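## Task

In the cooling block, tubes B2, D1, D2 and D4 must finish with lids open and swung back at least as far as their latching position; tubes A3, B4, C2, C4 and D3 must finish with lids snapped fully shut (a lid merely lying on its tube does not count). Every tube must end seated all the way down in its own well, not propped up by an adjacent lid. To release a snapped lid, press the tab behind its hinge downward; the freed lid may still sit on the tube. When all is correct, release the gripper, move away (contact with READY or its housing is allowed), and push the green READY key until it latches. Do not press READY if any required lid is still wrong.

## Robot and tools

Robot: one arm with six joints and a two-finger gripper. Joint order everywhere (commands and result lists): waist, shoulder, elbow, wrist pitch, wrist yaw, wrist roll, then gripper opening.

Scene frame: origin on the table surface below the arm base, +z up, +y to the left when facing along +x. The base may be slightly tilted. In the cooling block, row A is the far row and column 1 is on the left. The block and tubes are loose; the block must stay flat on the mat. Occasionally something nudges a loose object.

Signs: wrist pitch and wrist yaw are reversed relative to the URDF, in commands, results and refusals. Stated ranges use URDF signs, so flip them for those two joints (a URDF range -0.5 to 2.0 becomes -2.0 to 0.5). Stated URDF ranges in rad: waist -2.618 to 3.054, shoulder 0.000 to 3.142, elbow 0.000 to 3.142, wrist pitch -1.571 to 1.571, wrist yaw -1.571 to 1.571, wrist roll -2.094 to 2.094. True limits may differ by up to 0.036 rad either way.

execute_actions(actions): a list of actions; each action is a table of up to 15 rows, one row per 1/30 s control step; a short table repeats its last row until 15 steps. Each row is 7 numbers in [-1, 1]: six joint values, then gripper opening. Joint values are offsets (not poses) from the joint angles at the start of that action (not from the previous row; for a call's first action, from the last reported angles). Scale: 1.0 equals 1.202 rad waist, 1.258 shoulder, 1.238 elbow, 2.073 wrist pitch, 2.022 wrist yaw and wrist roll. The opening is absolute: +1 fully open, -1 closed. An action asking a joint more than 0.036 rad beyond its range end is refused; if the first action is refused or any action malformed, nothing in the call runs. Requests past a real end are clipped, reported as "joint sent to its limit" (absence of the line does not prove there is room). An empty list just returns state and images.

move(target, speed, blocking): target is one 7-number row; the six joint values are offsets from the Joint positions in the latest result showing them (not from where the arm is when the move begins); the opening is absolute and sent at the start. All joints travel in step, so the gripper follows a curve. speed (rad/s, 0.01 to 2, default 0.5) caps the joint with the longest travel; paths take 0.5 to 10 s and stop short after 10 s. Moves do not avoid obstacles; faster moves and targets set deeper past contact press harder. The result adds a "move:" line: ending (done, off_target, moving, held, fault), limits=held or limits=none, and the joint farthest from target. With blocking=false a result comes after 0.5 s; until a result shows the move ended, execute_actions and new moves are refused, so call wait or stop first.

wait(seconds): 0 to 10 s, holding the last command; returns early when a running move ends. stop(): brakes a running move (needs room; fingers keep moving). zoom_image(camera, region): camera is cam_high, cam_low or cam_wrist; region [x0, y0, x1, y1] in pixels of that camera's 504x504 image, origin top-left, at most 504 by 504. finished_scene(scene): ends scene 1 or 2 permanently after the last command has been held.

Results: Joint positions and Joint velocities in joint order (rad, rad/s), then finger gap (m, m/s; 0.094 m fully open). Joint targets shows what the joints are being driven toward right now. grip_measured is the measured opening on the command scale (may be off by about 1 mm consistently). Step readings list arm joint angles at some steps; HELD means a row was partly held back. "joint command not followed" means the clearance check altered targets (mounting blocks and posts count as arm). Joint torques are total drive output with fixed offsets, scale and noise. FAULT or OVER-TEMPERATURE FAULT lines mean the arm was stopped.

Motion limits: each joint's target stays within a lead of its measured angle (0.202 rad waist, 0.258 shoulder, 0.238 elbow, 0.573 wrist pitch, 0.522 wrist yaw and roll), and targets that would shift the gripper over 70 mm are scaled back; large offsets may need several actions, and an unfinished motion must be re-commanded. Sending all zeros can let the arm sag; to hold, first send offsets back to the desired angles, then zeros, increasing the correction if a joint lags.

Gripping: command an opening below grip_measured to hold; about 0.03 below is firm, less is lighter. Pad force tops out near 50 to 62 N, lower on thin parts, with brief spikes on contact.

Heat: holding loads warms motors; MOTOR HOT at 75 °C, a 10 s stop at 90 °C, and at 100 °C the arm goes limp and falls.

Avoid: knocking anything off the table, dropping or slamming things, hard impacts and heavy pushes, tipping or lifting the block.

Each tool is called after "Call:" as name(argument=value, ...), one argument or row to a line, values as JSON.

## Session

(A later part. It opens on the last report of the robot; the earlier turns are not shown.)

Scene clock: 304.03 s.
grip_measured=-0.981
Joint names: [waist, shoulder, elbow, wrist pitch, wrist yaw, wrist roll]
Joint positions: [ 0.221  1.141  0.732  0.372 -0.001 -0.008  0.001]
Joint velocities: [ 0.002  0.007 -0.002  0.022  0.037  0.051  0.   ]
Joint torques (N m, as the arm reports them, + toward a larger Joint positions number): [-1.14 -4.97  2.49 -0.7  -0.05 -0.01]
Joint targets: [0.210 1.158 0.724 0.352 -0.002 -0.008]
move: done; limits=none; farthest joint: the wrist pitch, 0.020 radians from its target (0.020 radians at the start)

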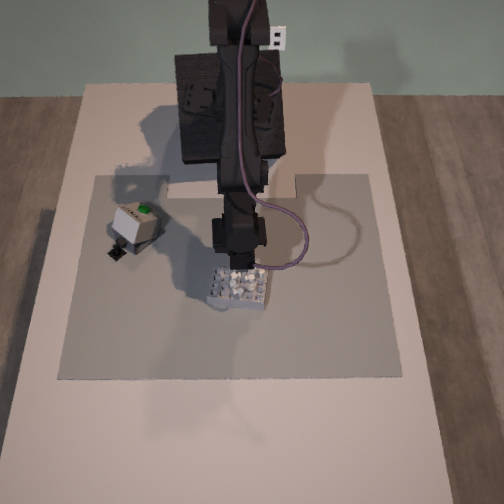

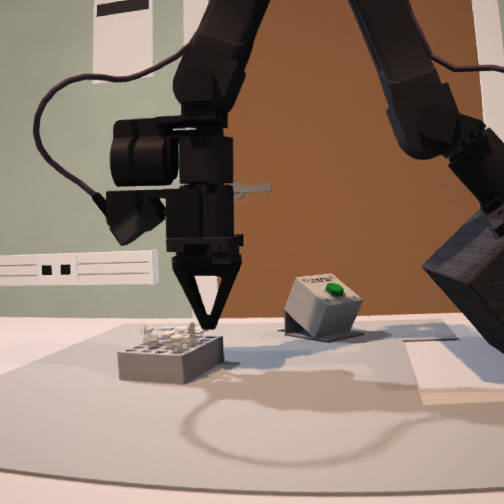

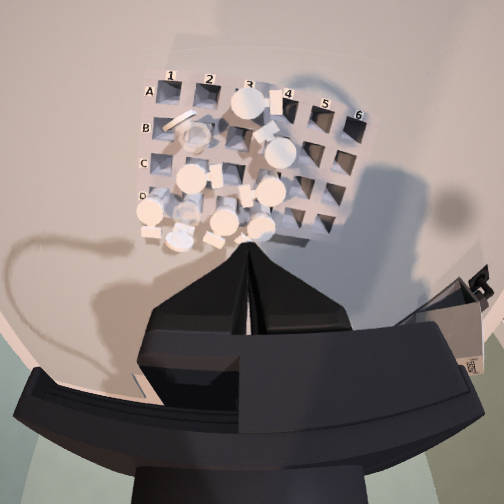

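Call:
move(
  target=[-0.0092, -0.0262, -0.0065, -0.0097, 0.0, 0.0, -1],
  speed=0.04,
)

Call:
move(
  target=[0.0158, -0.0150, -0.0065, -0.0097, 0.0, 0.0, -1],
  speed=0.03,
)

Call:
zoom_image(
  camera="cam_wrist",
  region=[170, 150, 330, 270],
)

Scene clock: 311.33 s.
grip_measured=-0.981
Joint names: [waist, shoulder, elbow, wrist pitch, wrist yaw, wrist roll]
Joint positions: [ 0.221  1.135  0.732  0.371 -0.001 -0.008  0.001]
Joint velocities: [-0.007  0.002 -0.007  0.022  0.007  0.037 -0.   ]
Joint torques (N m, as the arm reports them, + toward a larger Joint positions number): [-1.16 -8.57  2.53 -0.72 -0.06 -0.01]
Joint targets: [0.210 1.108 0.724 0.352 -0.001 -0.008]
move: off_target; limits=none; farthest joint: the shoulder, 0.027 radians from its target (0.033 radians at the start)

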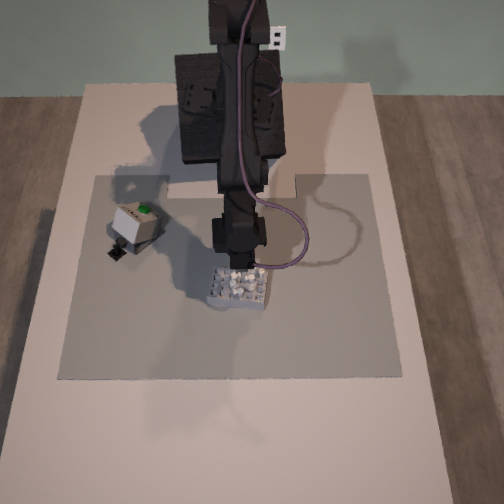

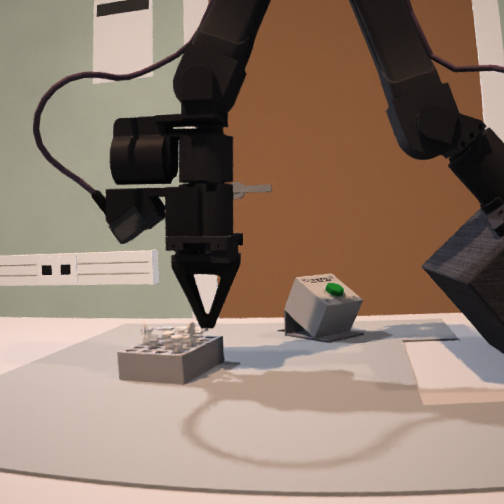

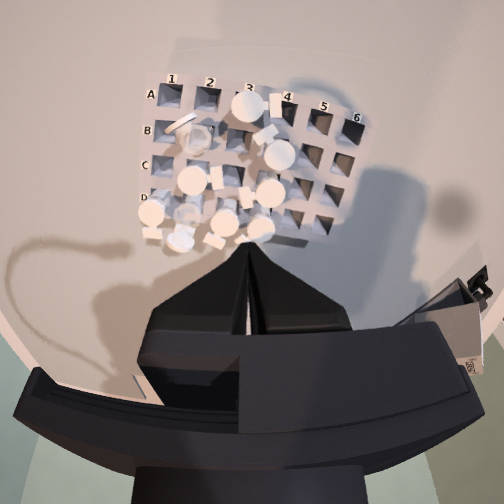

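Scene clock: 312.23 s.
grip_measured=-0.981
Joint names: [waist, shoulder, elbow, wrist pitch, wrist yaw, wrist roll]
Joint positions: [ 0.231  1.135  0.732  0.371 -0.001 -0.008  0.001]
Joint velocities: [-0.002 -0.007  0.012 -0.037  0.066  0.066 -0.   ]
Joint torques (N m, as the arm reports them, + toward a larger Joint positions number): [ 0.82 -7.93  2.51 -0.71 -0.04 -0.01]
Joint targets: [0.241 1.116 0.724 0.351 -0.001 -0.008]
move: done; limits=none; farthest joint: the wrist pitch, 0.020 radians from its target (0.020 radians at the start)

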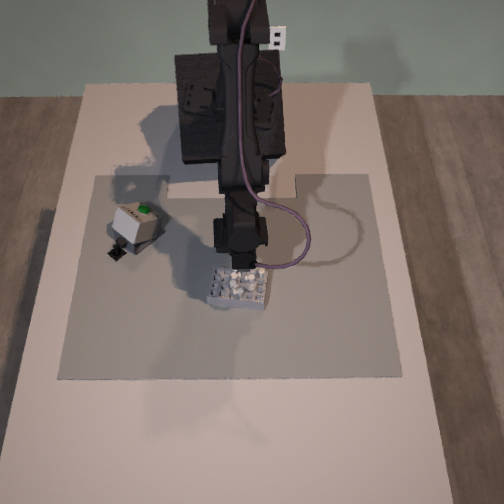

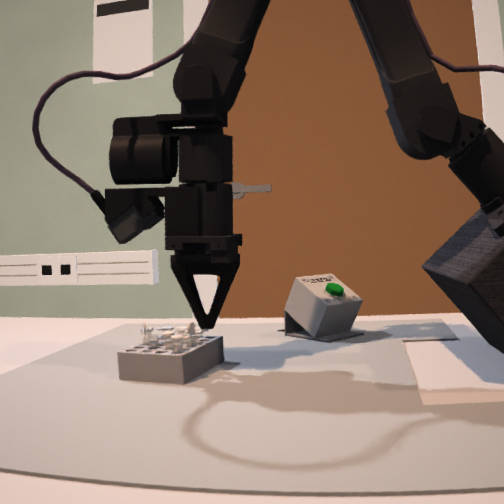

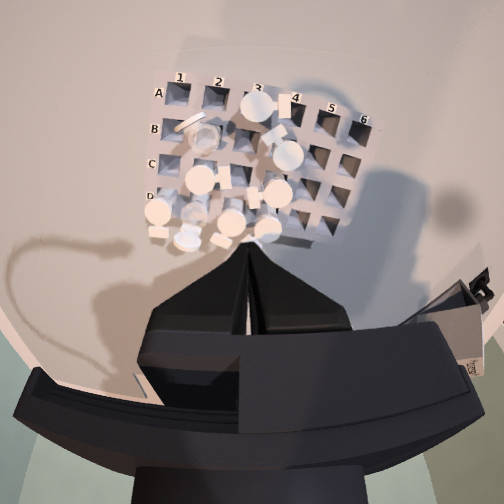

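Region (170, 150, 330, 270) of cam_wrist's 504x504 image, scaled by 3.150, with more detail than that image has; it fills the top 378 rows of this view, and the rest is white.

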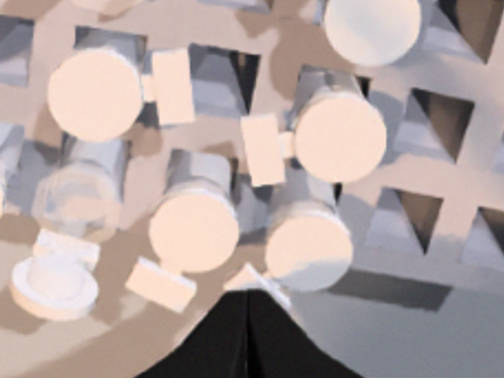

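Call:
move(
  target=[0.0040, -0.0150, -0.0065, 0.0068, 0.0, 0.0, -1],
  speed=0.03,
)

Call:
zoom_image(
  camera="cam_wrist",
  region=[170, 150, 330, 270],
)

Scene clock: 316.43 s.
grip_measured=-0.981
Joint names: [waist, shoulder, elbow, wrist pitch, wrist yaw, wrist roll]
Joint positions: [ 0.231  1.135  0.732  0.378 -0.001 -0.008  0.001]
Joint velocities: [-0.012 -0.007  0.012  0.022  0.022 -0.022  0.   ]
Joint torques (N m, as the arm reports them, + toward a larger Joint positions number): [ 0.41 -7.92  2.5  -0.45 -0.05 -0.01]
Joint targets: [0.236 1.116 0.724 0.385 -0.001 -0.008]
move: done; limits=none; farthest joint: the shoulder, 0.019 radians from its target (0.019 radians at the start)

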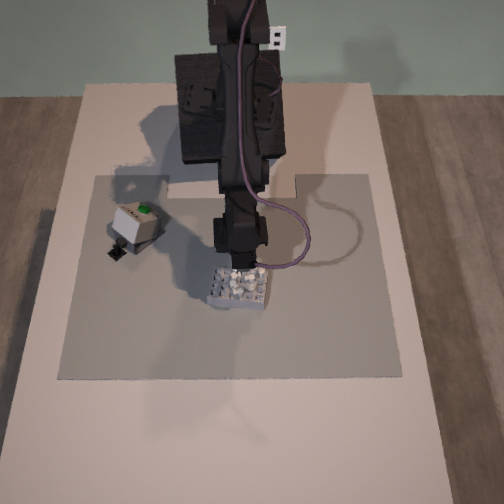

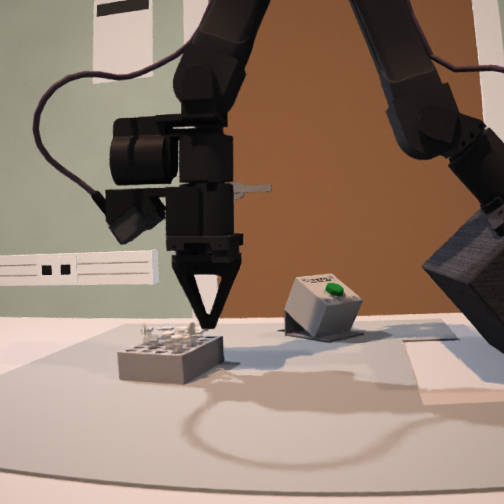

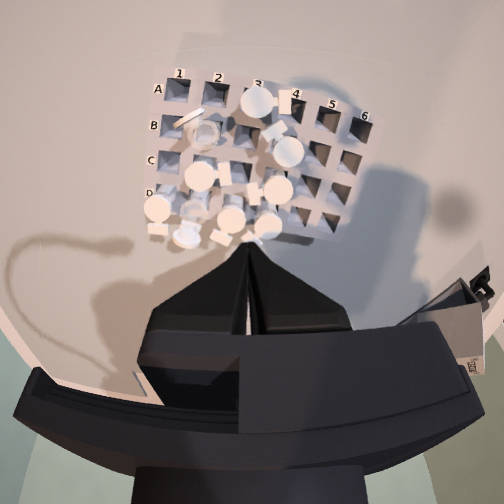

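Region (170, 150, 330, 270) of cam_wrist's 504x504 image, scaled by 3.150, with more detail than that image has; it fills the top 378 rows of this view, and the rest is white.

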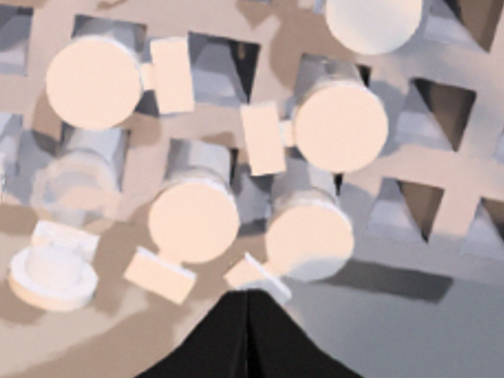

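Call:
move(
  target=[0.0, 0.0200, -0.0065, -0.0085, 0.0, 0.0, -1],
  speed=0.02,
)

Call:
zoom_image(
  camera="cam_wrist",
  region=[170, 150, 330, 270],
)

Call:
zoom_image(
  camera="cam_low",
  region=[120, 280, 255, 370],
)

Scene clock: 321.23 s.
grip_measured=-0.981
Joint names: [waist, shoulder, elbow, wrist pitch, wrist yaw, wrist roll]
Joint positions: [ 0.231  1.142  0.732  0.378 -0.001 -0.008  0.001]
Joint velocities: [ 0.007  0.002  0.017 -0.007  0.007 -0.007 -0.001]
Joint torques (N m, as the arm reports them, + toward a larger Joint positions number): [-0.04 -4.79  2.47 -0.66 -0.04 -0.01]
Joint targets: [0.231 1.160 0.724 0.360 -0.001 -0.008]
move: done; limits=none; farthest joint: the shoulder, 0.018 radians from its target (0.025 radians at the start)

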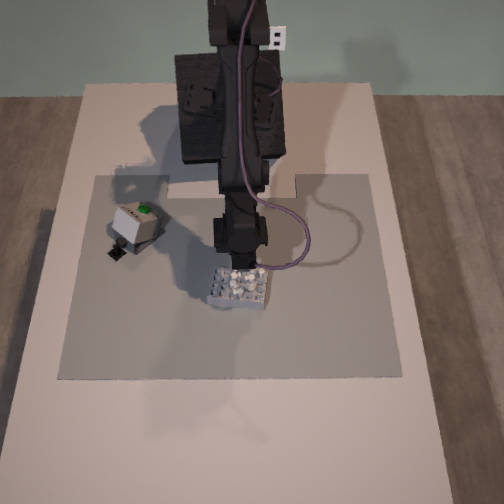

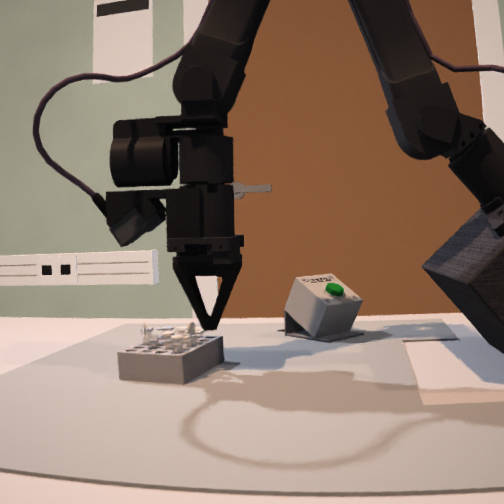

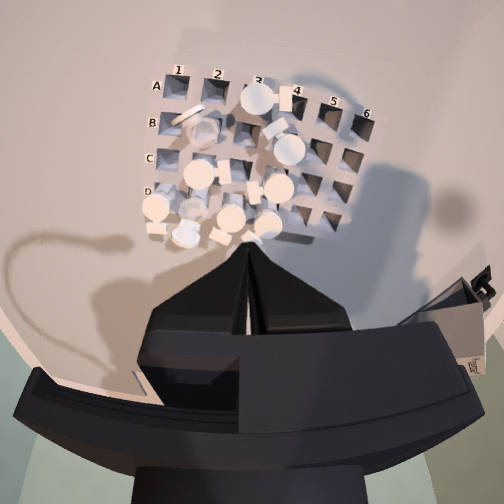

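Region (170, 150, 330, 270) of cam_wrist's 504x504 image, scaled by 3.150, with more detail than that image has; it fills the top 378 rows of this view, and the rest is white.

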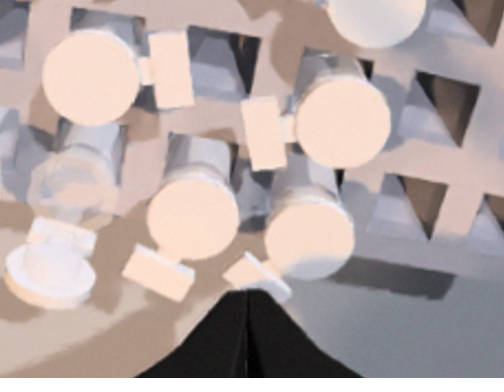

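Region (120, 280, 255, 370) of cam_low's 504x504 image, scaled by 3.733, with more detail than that image has.

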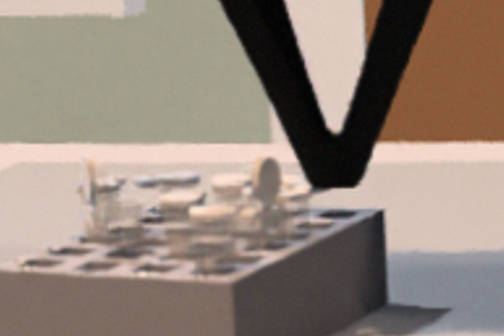

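Press harder.

Call:
move(
  target=[0.0, 0.0250, -0.0065, -0.0100, 0.0, 0.0, -1],
  speed=0.02,
)

Call:
zoom_image(
  camera="cam_wrist",
  region=[170, 150, 330, 270],
)

Call:
zoom_image(
  camera="cam_low",
  region=[120, 280, 255, 370],
)

Scene clock: 327.13 s.
grip_measured=-0.981
Joint names: [waist, shoulder, elbow, wrist pitch, wrist yaw, wrist roll]
Joint positions: [ 0.231  1.146  0.732  0.379 -0.001 -0.008  0.001]
Joint velocities: [-0.012 -0.002 -0.002  0.037 -0.007 -0.066  0.   ]
Joint torques (N m, as the arm reports them, + toward a larger Joint positions number): [-0.07 -4.08  2.47 -0.69 -0.05  0.  ]
Joint targets: [0.231 1.173 0.724 0.358 -0.001 -0.008]
move: off_target; limits=none; farthest joint: the shoulder, 0.028 radians from its target (0.032 radians at the start)

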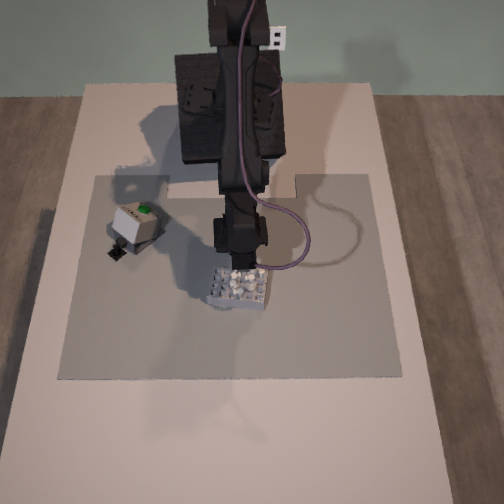

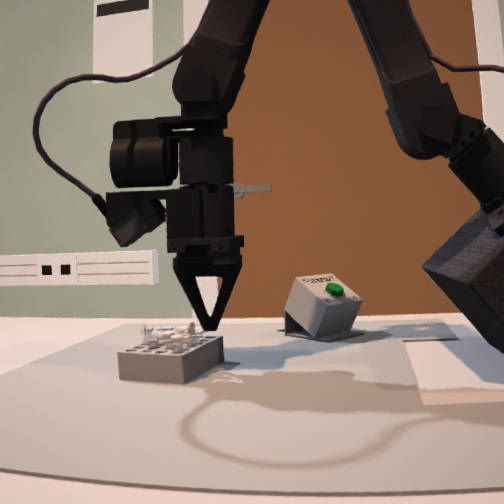

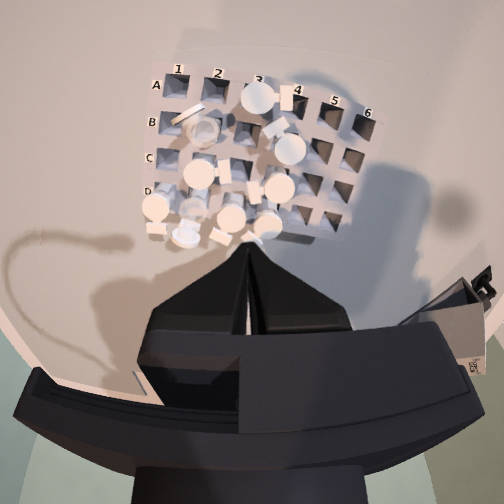

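Region (170, 150, 330, 270) of cam_wrist's 504x504 image, scaled by 3.150, with more detail than that image has; it fills the top 378 rows of this view, and the rest is white.

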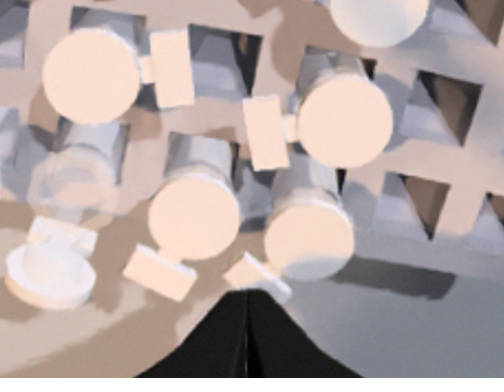

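Region (120, 280, 255, 370) of cam_low's 504x504 image, scaled by 3.733, with more detail than that image has.

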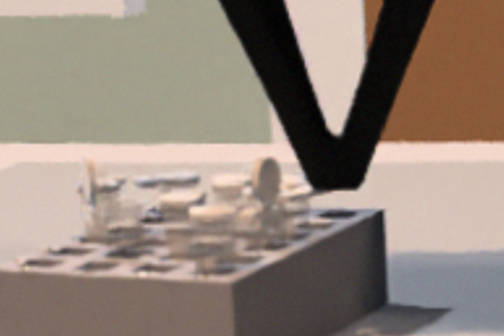

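Call:
move(
  target=[0.0, 0.0290, -0.0065, -0.0110, 0.0, 0.0, -1],
  speed=0.02,
)

Call:
zoom_image(
  camera="cam_wrist",
  region=[170, 150, 330, 270],
)

Call:
zoom_image(
  camera="cam_low",
  region=[120, 280, 255, 370],
)

Scene clock: 333.13 s.
grip_measured=-0.981
Joint names: [waist, shoulder, elbow, wrist pitch, wrist yaw, wrist roll]
Joint positions: [ 0.231  1.147  0.732  0.379  0.    -0.008  0.001]
Joint velocities: [ 0.002  0.007  0.002  0.007  0.022  0.037 -0.001]
Joint torques (N m, as the arm reports them, + toward a larger Joint positions number): [-0.06 -3.46  2.46 -0.71 -0.05 -0.01]
Joint targets: [0.231 1.182 0.724 0.356 -0.000 -0.008]
move: off_target; limits=none; farthest joint: the shoulder, 0.035 radians from its target (0.037 radians at the start)

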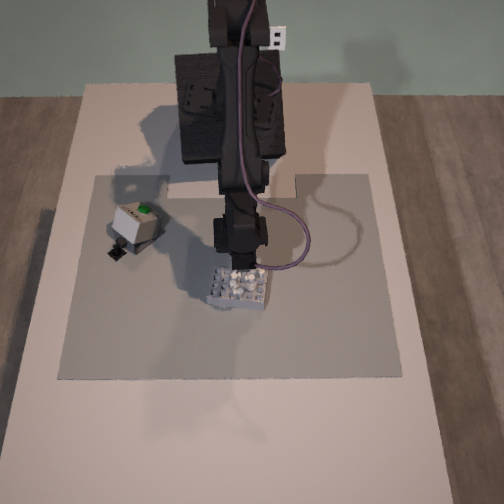

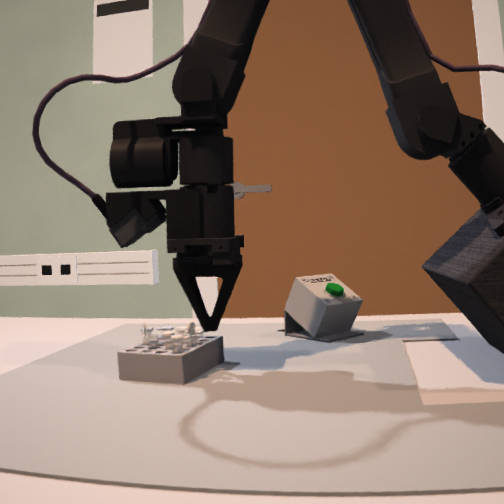

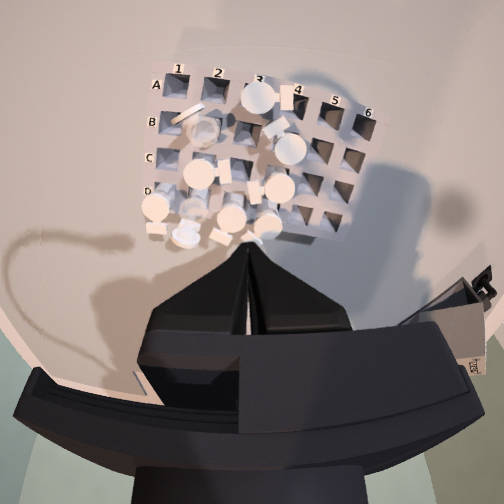

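Region (170, 150, 330, 270) of cam_wrist's 504x504 image, scaled by 3.150, with more detail than that image has; it fills the top 378 rows of this view, and the rest is white.

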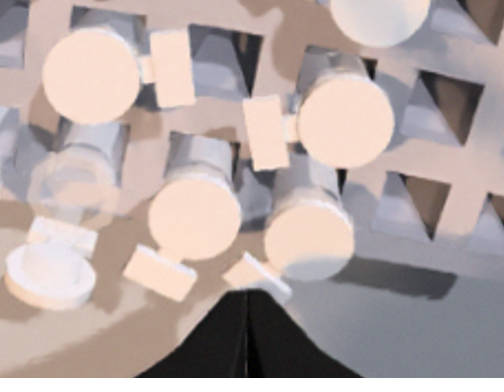

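Region (120, 280, 255, 370) of cam_low's 504x504 image, scaled by 3.733, with more detail than that image has.

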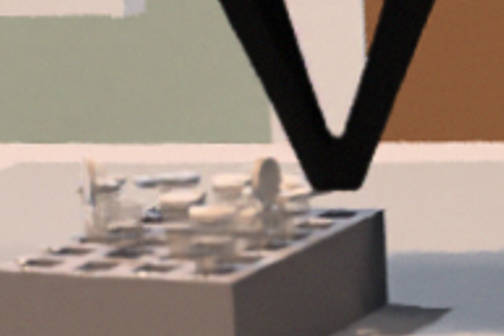

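Call:
move(
  target=[0.0, -0.0430, -0.0065, -0.0090, 0.0, 0.0, -1],
  speed=0.05,
)

Call:
move(
  target=[0.0, -0.0150, -0.0065, -0.0090, 0.0, 0.32, -1],
  speed=0.4,
)

Call:
zoom_image(
  camera="cam_wrist",
  region=[170, 150, 330, 270],
)

Scene clock: 339.33 s.
grip_measured=-0.981
Joint names: [waist, shoulder, elbow, wrist pitch, wrist yaw, wrist roll]
Joint positions: [ 0.231  1.12   0.732  0.379  0.    -0.008  0.001]
Joint velocities: [ 0.012 -0.002 -0.002  0.007 -0.007  0.022  0.   ]
Joint torques (N m, as the arm reports them, + toward a larger Joint positions number): [-0.07 -8.51  2.56 -0.71 -0.05 -0.01]
Joint targets: [0.231 1.093 0.724 0.360 0.000 -0.008]
move: off_target; limits=none; farthest joint: the shoulder, 0.027 radians from its target (0.054 radians at the start)

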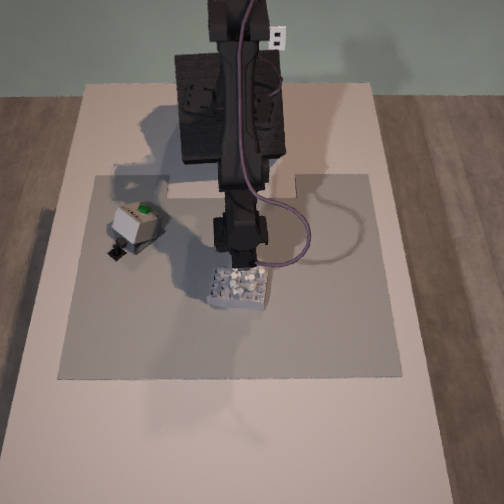

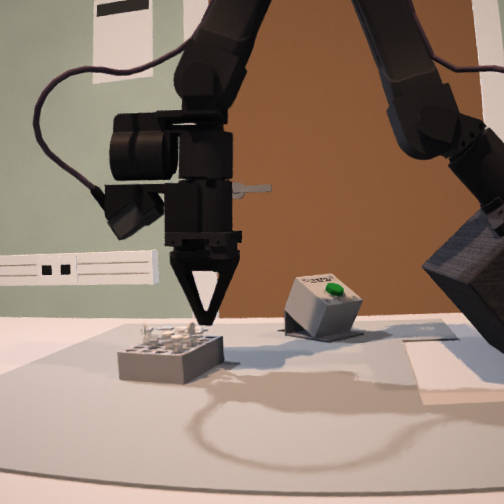

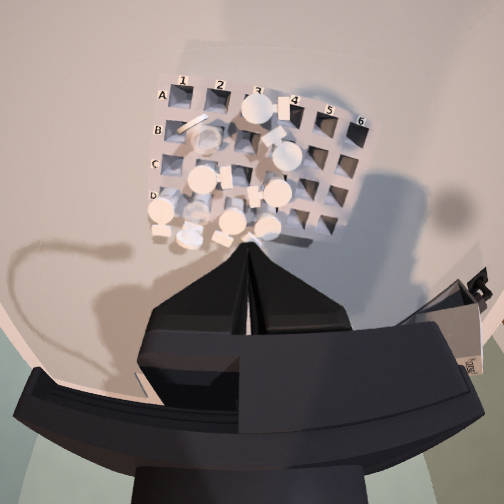

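Scene clock: 341.67 s.
grip_measured=-0.981
Joint names: [waist, shoulder, elbow, wrist pitch, wrist yaw, wrist roll]
Joint positions: [0.231 1.12  0.732 0.378 0.    0.633 0.001]
Joint velocities: [-0.007  0.002 -0.002  0.007  0.051 -0.037  0.   ]
Joint torques (N m, as the arm reports them, + toward a larger Joint positions number): [-0.08 -7.89  2.58 -0.7  -0.05  0.06]
Joint targets: [0.231 1.101 0.724 0.360 0.000 0.639]
move: done; limits=none; farthest joint: the shoulder, 0.018 radians from its target (0.018 radians at the start)

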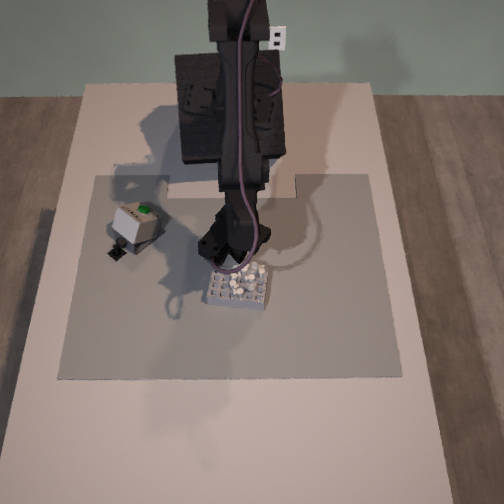

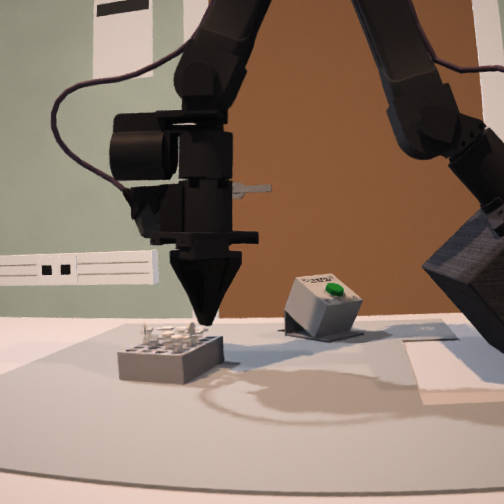

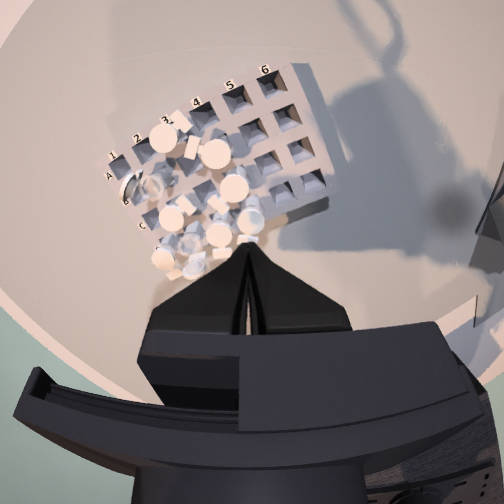

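Region (170, 150, 330, 270) of cam_wrist's 504x504 image, scaled by 3.150, with more detail than that image has; it fills the top 378 rows of this view, and the rest is white.

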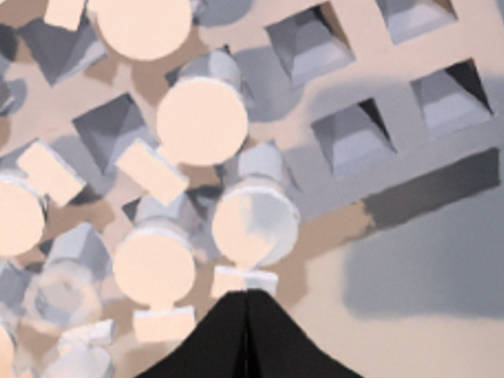

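Call:
move(
  target=[0.0, 0.0135, -0.0065, -0.0087, 0.0, 0.04, -1],
  speed=0.05,
)

Call:
zoom_image(
  camera="cam_wrist",
  region=[170, 150, 330, 270],
)

Scene clock: 349.43 s.
grip_measured=-0.981
Joint names: [waist, shoulder, elbow, wrist pitch, wrist yaw, wrist roll]
Joint positions: [0.231 1.133 0.732 0.378 0.    0.708 0.001]
Joint velocities: [-0.002 -0.007 -0.007  0.007 -0.066  0.007 -0.001]
Joint torques (N m, as the arm reports them, + toward a larger Joint positions number): [-0.06 -6.02  2.51 -0.68 -0.05  0.06]
Joint targets: [0.231 1.137 0.724 0.360 0.000 0.714]
move: done; limits=none; farthest joint: the wrist pitch, 0.018 radians from its target (0.019 radians at the start)

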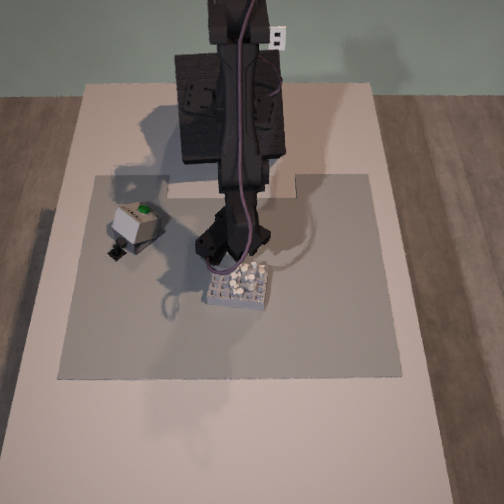

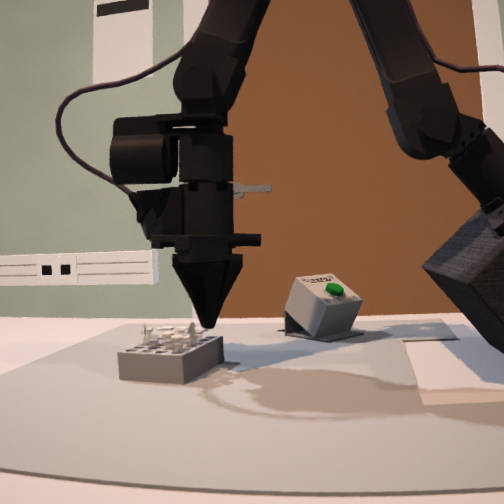

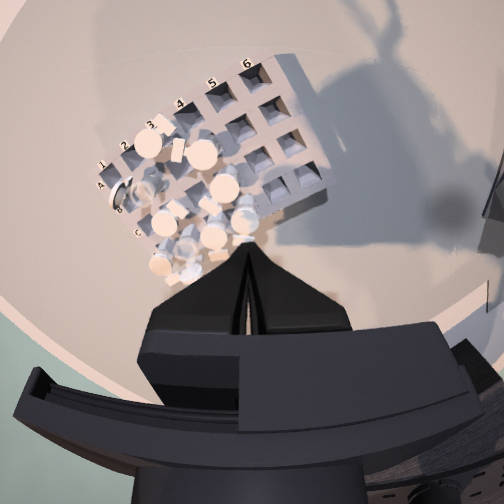

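Region (170, 150, 330, 270) of cam_wrist's 504x504 image, scaled by 3.150, with more detail than that image has; it fills the top 378 rows of this view, and the rest is white.

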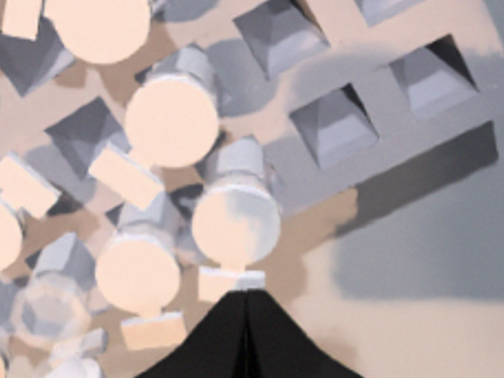

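Call:
move(
  target=[0.0, 0.0250, -0.0065, -0.0116, 0.0, 0.003, -1],
  speed=0.02,
)

Call:
zoom_image(
  camera="cam_wrist",
  region=[170, 150, 330, 270],
)

Call:
zoom_image(
  camera="cam_low",
  region=[120, 280, 255, 370],
)

Scene clock: 354.50 s.
grip_measured=-0.981
Joint names: [waist, shoulder, elbow, wrist pitch, wrist yaw, wrist roll]
Joint positions: [0.231 1.144 0.732 0.377 0.001 0.709 0.001]
Joint velocities: [ 0.007 -0.002 -0.002  0.007  0.066  0.037  0.   ]
Joint torques (N m, as the arm reports them, + toward a larger Joint positions number): [-0.09 -4.63  2.47 -0.72 -0.06  0.04]
Joint targets: [0.231 1.164 0.724 0.354 0.000 0.714]
move: off_target; limits=none; farthest joint: the wrist pitch, 0.023 radians from its target (0.024 radians at the start)

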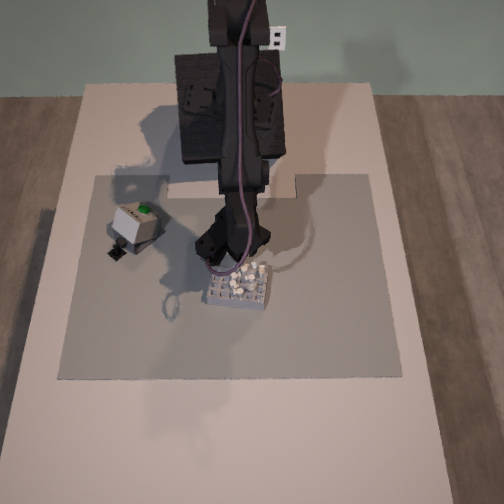

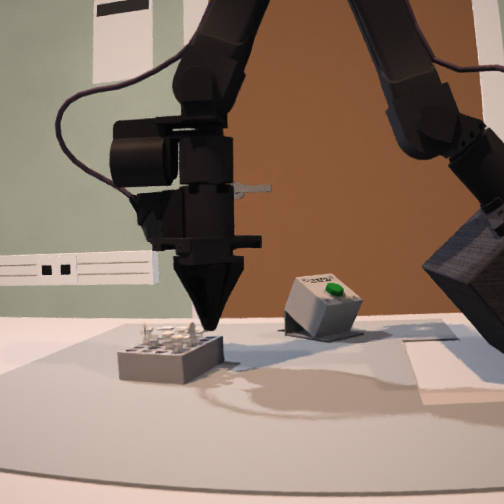

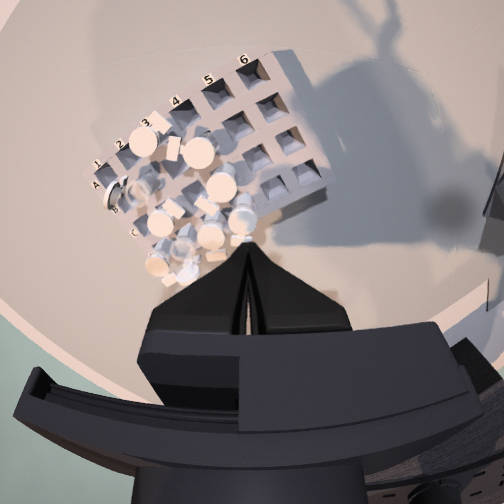

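Region (170, 150, 330, 270) of cam_wrist's 504x504 image, scaled by 3.150, with more detail than that image has; it fills the top 378 rows of this view, and the rest is white.

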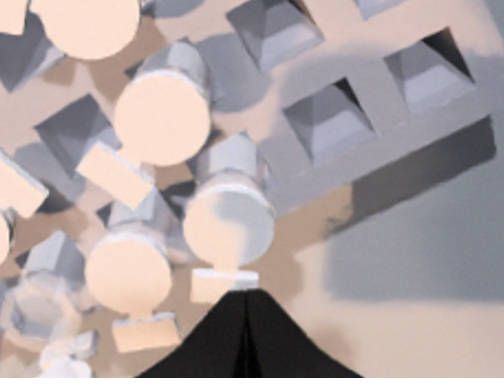

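Region (120, 280, 255, 370) of cam_low's 504x504 image, scaled by 3.733, with more detail than that image has.

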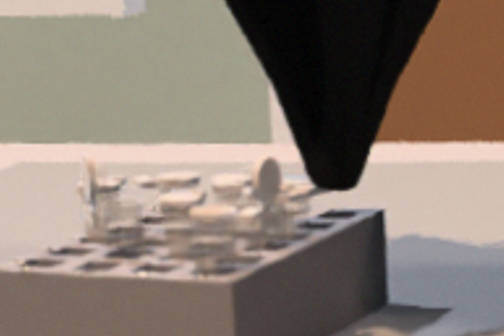

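Call:
move(
  target=[0.0, 0.0270, -0.0065, -0.0116, 0.0, 0.0025, -1],
  speed=0.02,
)

Call:
zoom_image(
  camera="cam_wrist",
  region=[170, 150, 330, 270],
)

Call:
zoom_image(
  camera="cam_low",
  region=[120, 280, 255, 370],
)

Scene clock: 359.90 s.
grip_measured=-0.981
Joint names: [waist, shoulder, elbow, wrist pitch, wrist yaw, wrist roll]
Joint positions: [0.231 1.145 0.732 0.377 0.002 0.709 0.001]
Joint velocities: [ 0.012 -0.017 -0.002  0.022  0.037 -0.007  0.001]
Joint torques (N m, as the arm reports them, + toward a larger Joint positions number): [-0.07 -3.66  2.48 -0.71 -0.05  0.05]
Joint targets: [0.231 1.178 0.724 0.353 0.001 0.714]
move: off_target; limits=none; farthest joint: the shoulder, 0.032 radians from its target (0.034 radians at the start)

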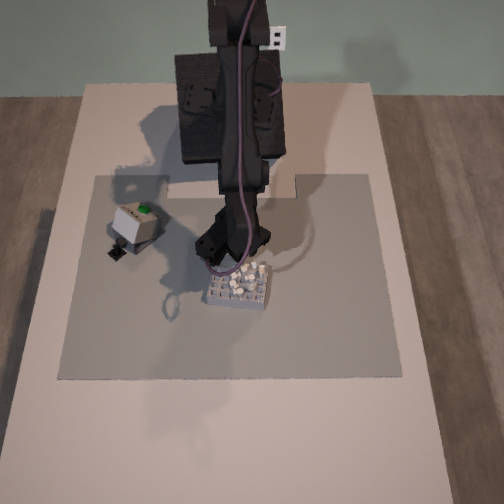

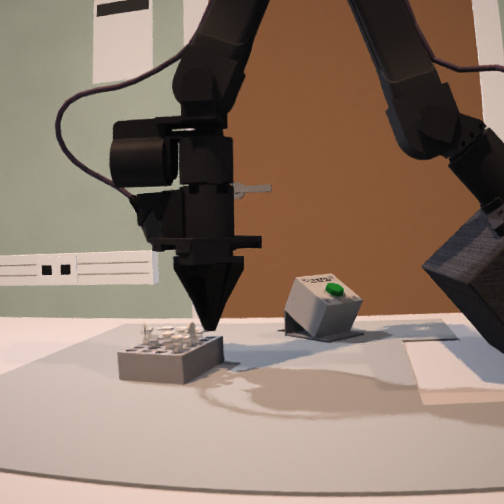

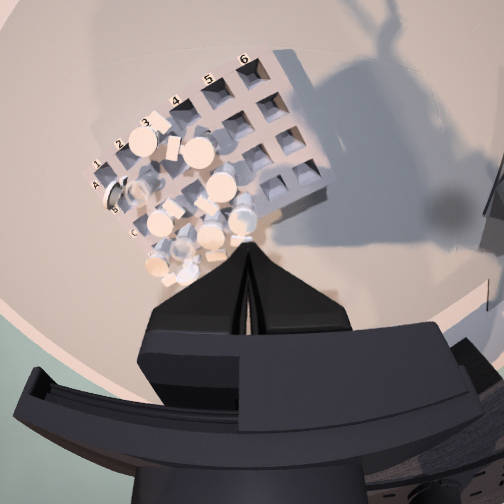

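Region (170, 150, 330, 270) of cam_wrist's 504x504 image, scaled by 3.150, with more detail than that image has; it fills the top 378 rows of this view, and the rest is white.

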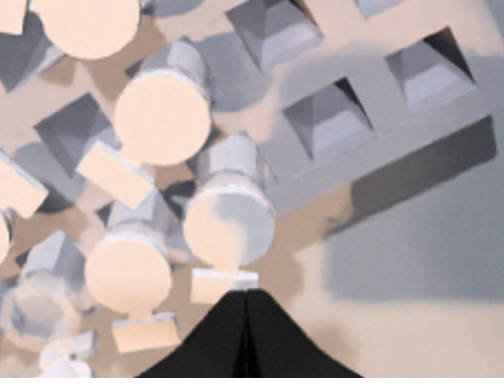

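Region (120, 280, 255, 370) of cam_low's 504x504 image, scaled by 3.733, with more detail than that image has.

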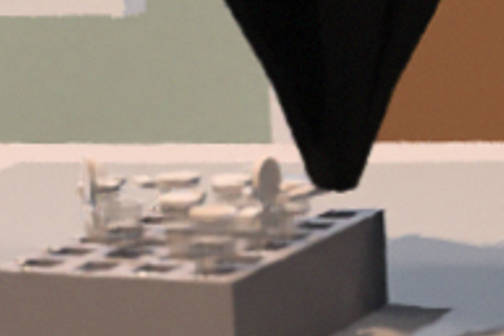

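Call:
move(
  target=[0.0, 0.0380, -0.0065, -0.0116, 0.0, 0.0025, -1],
  speed=0.02,
)

Call:
zoom_image(
  camera="cam_wrist",
  region=[170, 150, 330, 270],
)

Call:
zoom_image(
  camera="cam_low",
  region=[120, 280, 255, 370],
)

Scene clock: 365.73 s.
grip_measured=-0.981
Joint names: [waist, shoulder, elbow, wrist pitch, wrist yaw, wrist roll]
Joint positions: [0.231 1.149 0.732 0.377 0.003 0.709 0.001]
Joint velocities: [ 0.012 -0.007  0.002  0.007  0.066  0.007 -0.002]
Joint torques (N m, as the arm reports them, + toward a larger Joint positions number): [-0.07 -2.64  2.44 -0.72 -0.05  0.05]
Joint targets: [0.231 1.194 0.724 0.353 0.002 0.714]
move: off_target; limits=none; farthest joint: the shoulder, 0.044 radians from its target (0.047 radians at the start)

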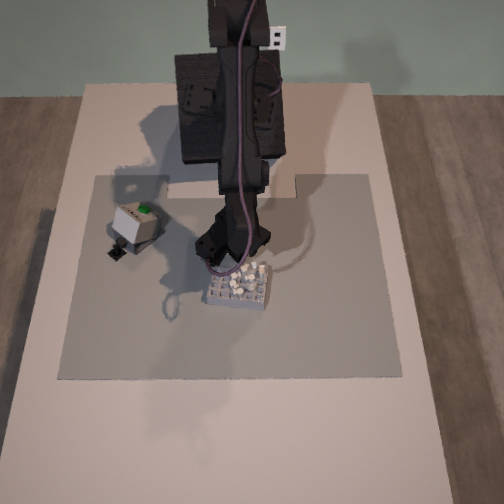

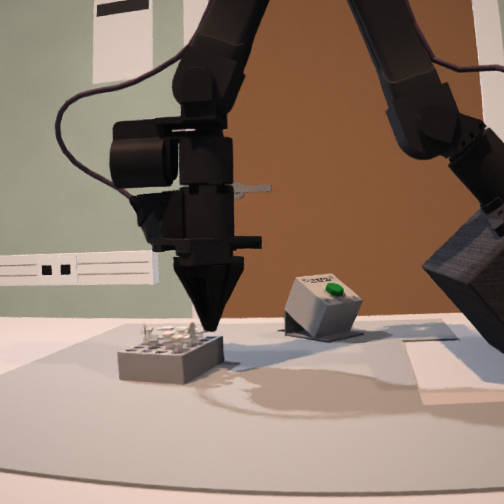

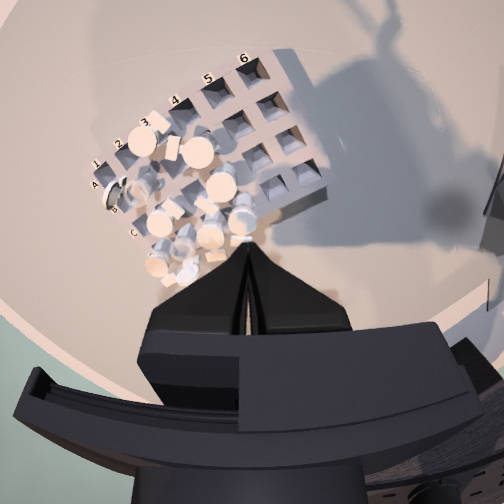

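Region (170, 150, 330, 270) of cam_wrist's 504x504 image, scaled by 3.150, with more detail than that image has; it fills the top 378 rows of this view, and the rest is white.

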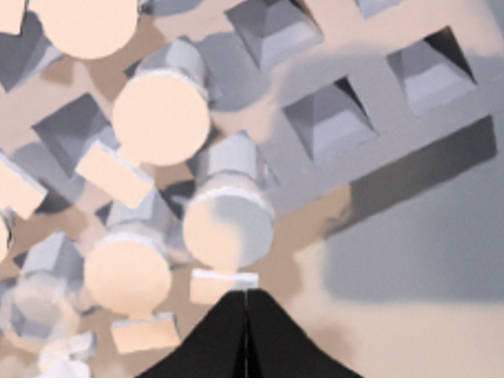

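Region (120, 280, 255, 370) of cam_low's 504x504 image, scaled by 3.733, with more detail than that image has.

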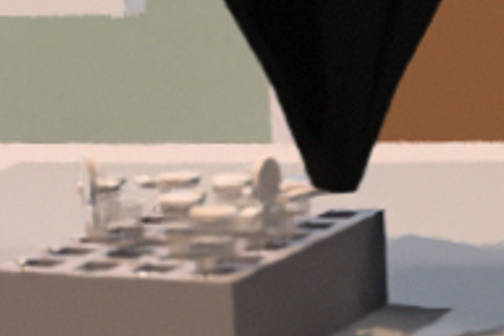

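Call:
move(
  target=[0.0, 0.0450, -0.0065, -0.0250, 0.0, 0.0025, -1],
  speed=0.02,
)

Call:
zoom_image(
  camera="cam_wrist",
  region=[170, 150, 330, 270],
)

Call:
zoom_image(
  camera="cam_low",
  region=[120, 280, 255, 370],
)

Scene clock: 373.37 s.
grip_measured=-0.981
Joint names: [waist, shoulder, elbow, wrist pitch, wrist yaw, wrist roll]
Joint positions: [0.231 1.209 0.732 0.345 0.003 0.709 0.001]
Joint velocities: [-0.012 -0.002 -0.007 -0.007 -0.051  0.022 -0.001]
Joint torques (N m, as the arm reports them, + toward a larger Joint positions number): [-0.09 -6.87  2.16 -0.64 -0.04  0.05]
Joint targets: [0.231 1.206 0.724 0.325 0.003 0.714]
move: done; limits=none; farthest joint: the wrist pitch, 0.020 radians from its target (0.052 radians at the start)

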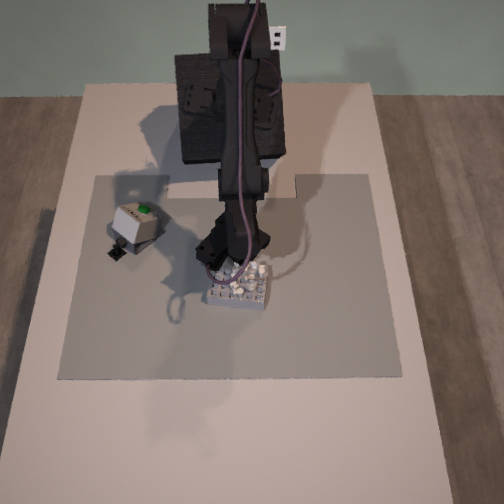

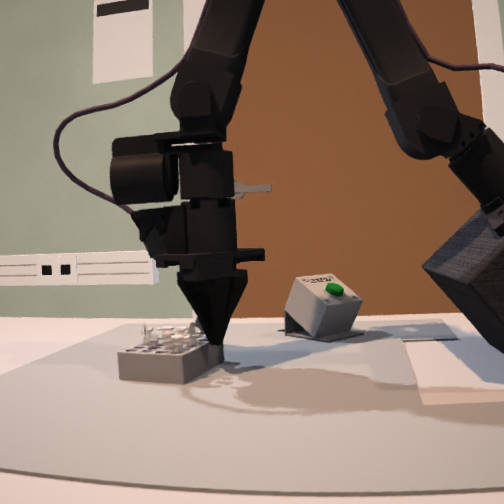

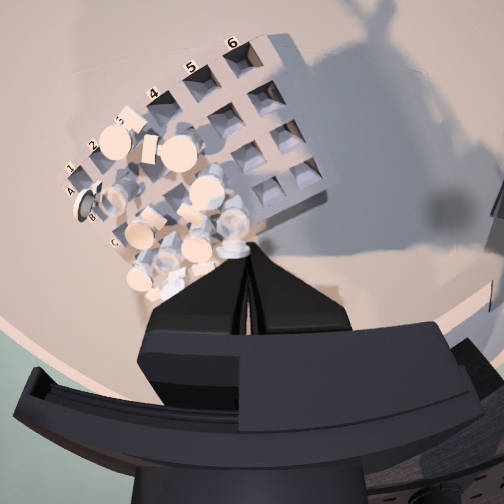

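Region (170, 150, 330, 270) of cam_wrist's 504x504 image, scaled by 3.150, with more detail than that image has; it fills the top 378 rows of this view, and the rest is white.

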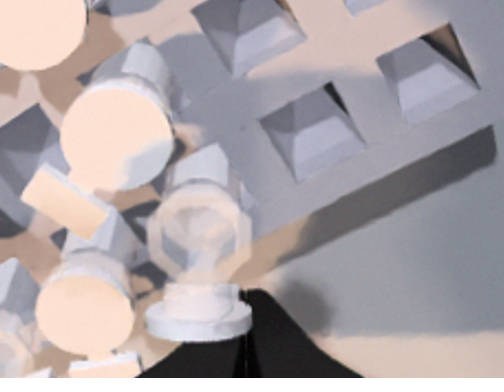

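Region (120, 280, 255, 370) of cam_low's 504x504 image, scaled by 3.733, with more detail than that image has.

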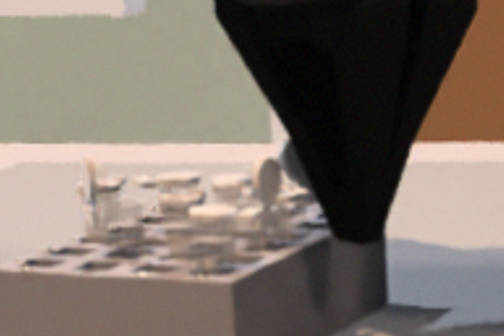

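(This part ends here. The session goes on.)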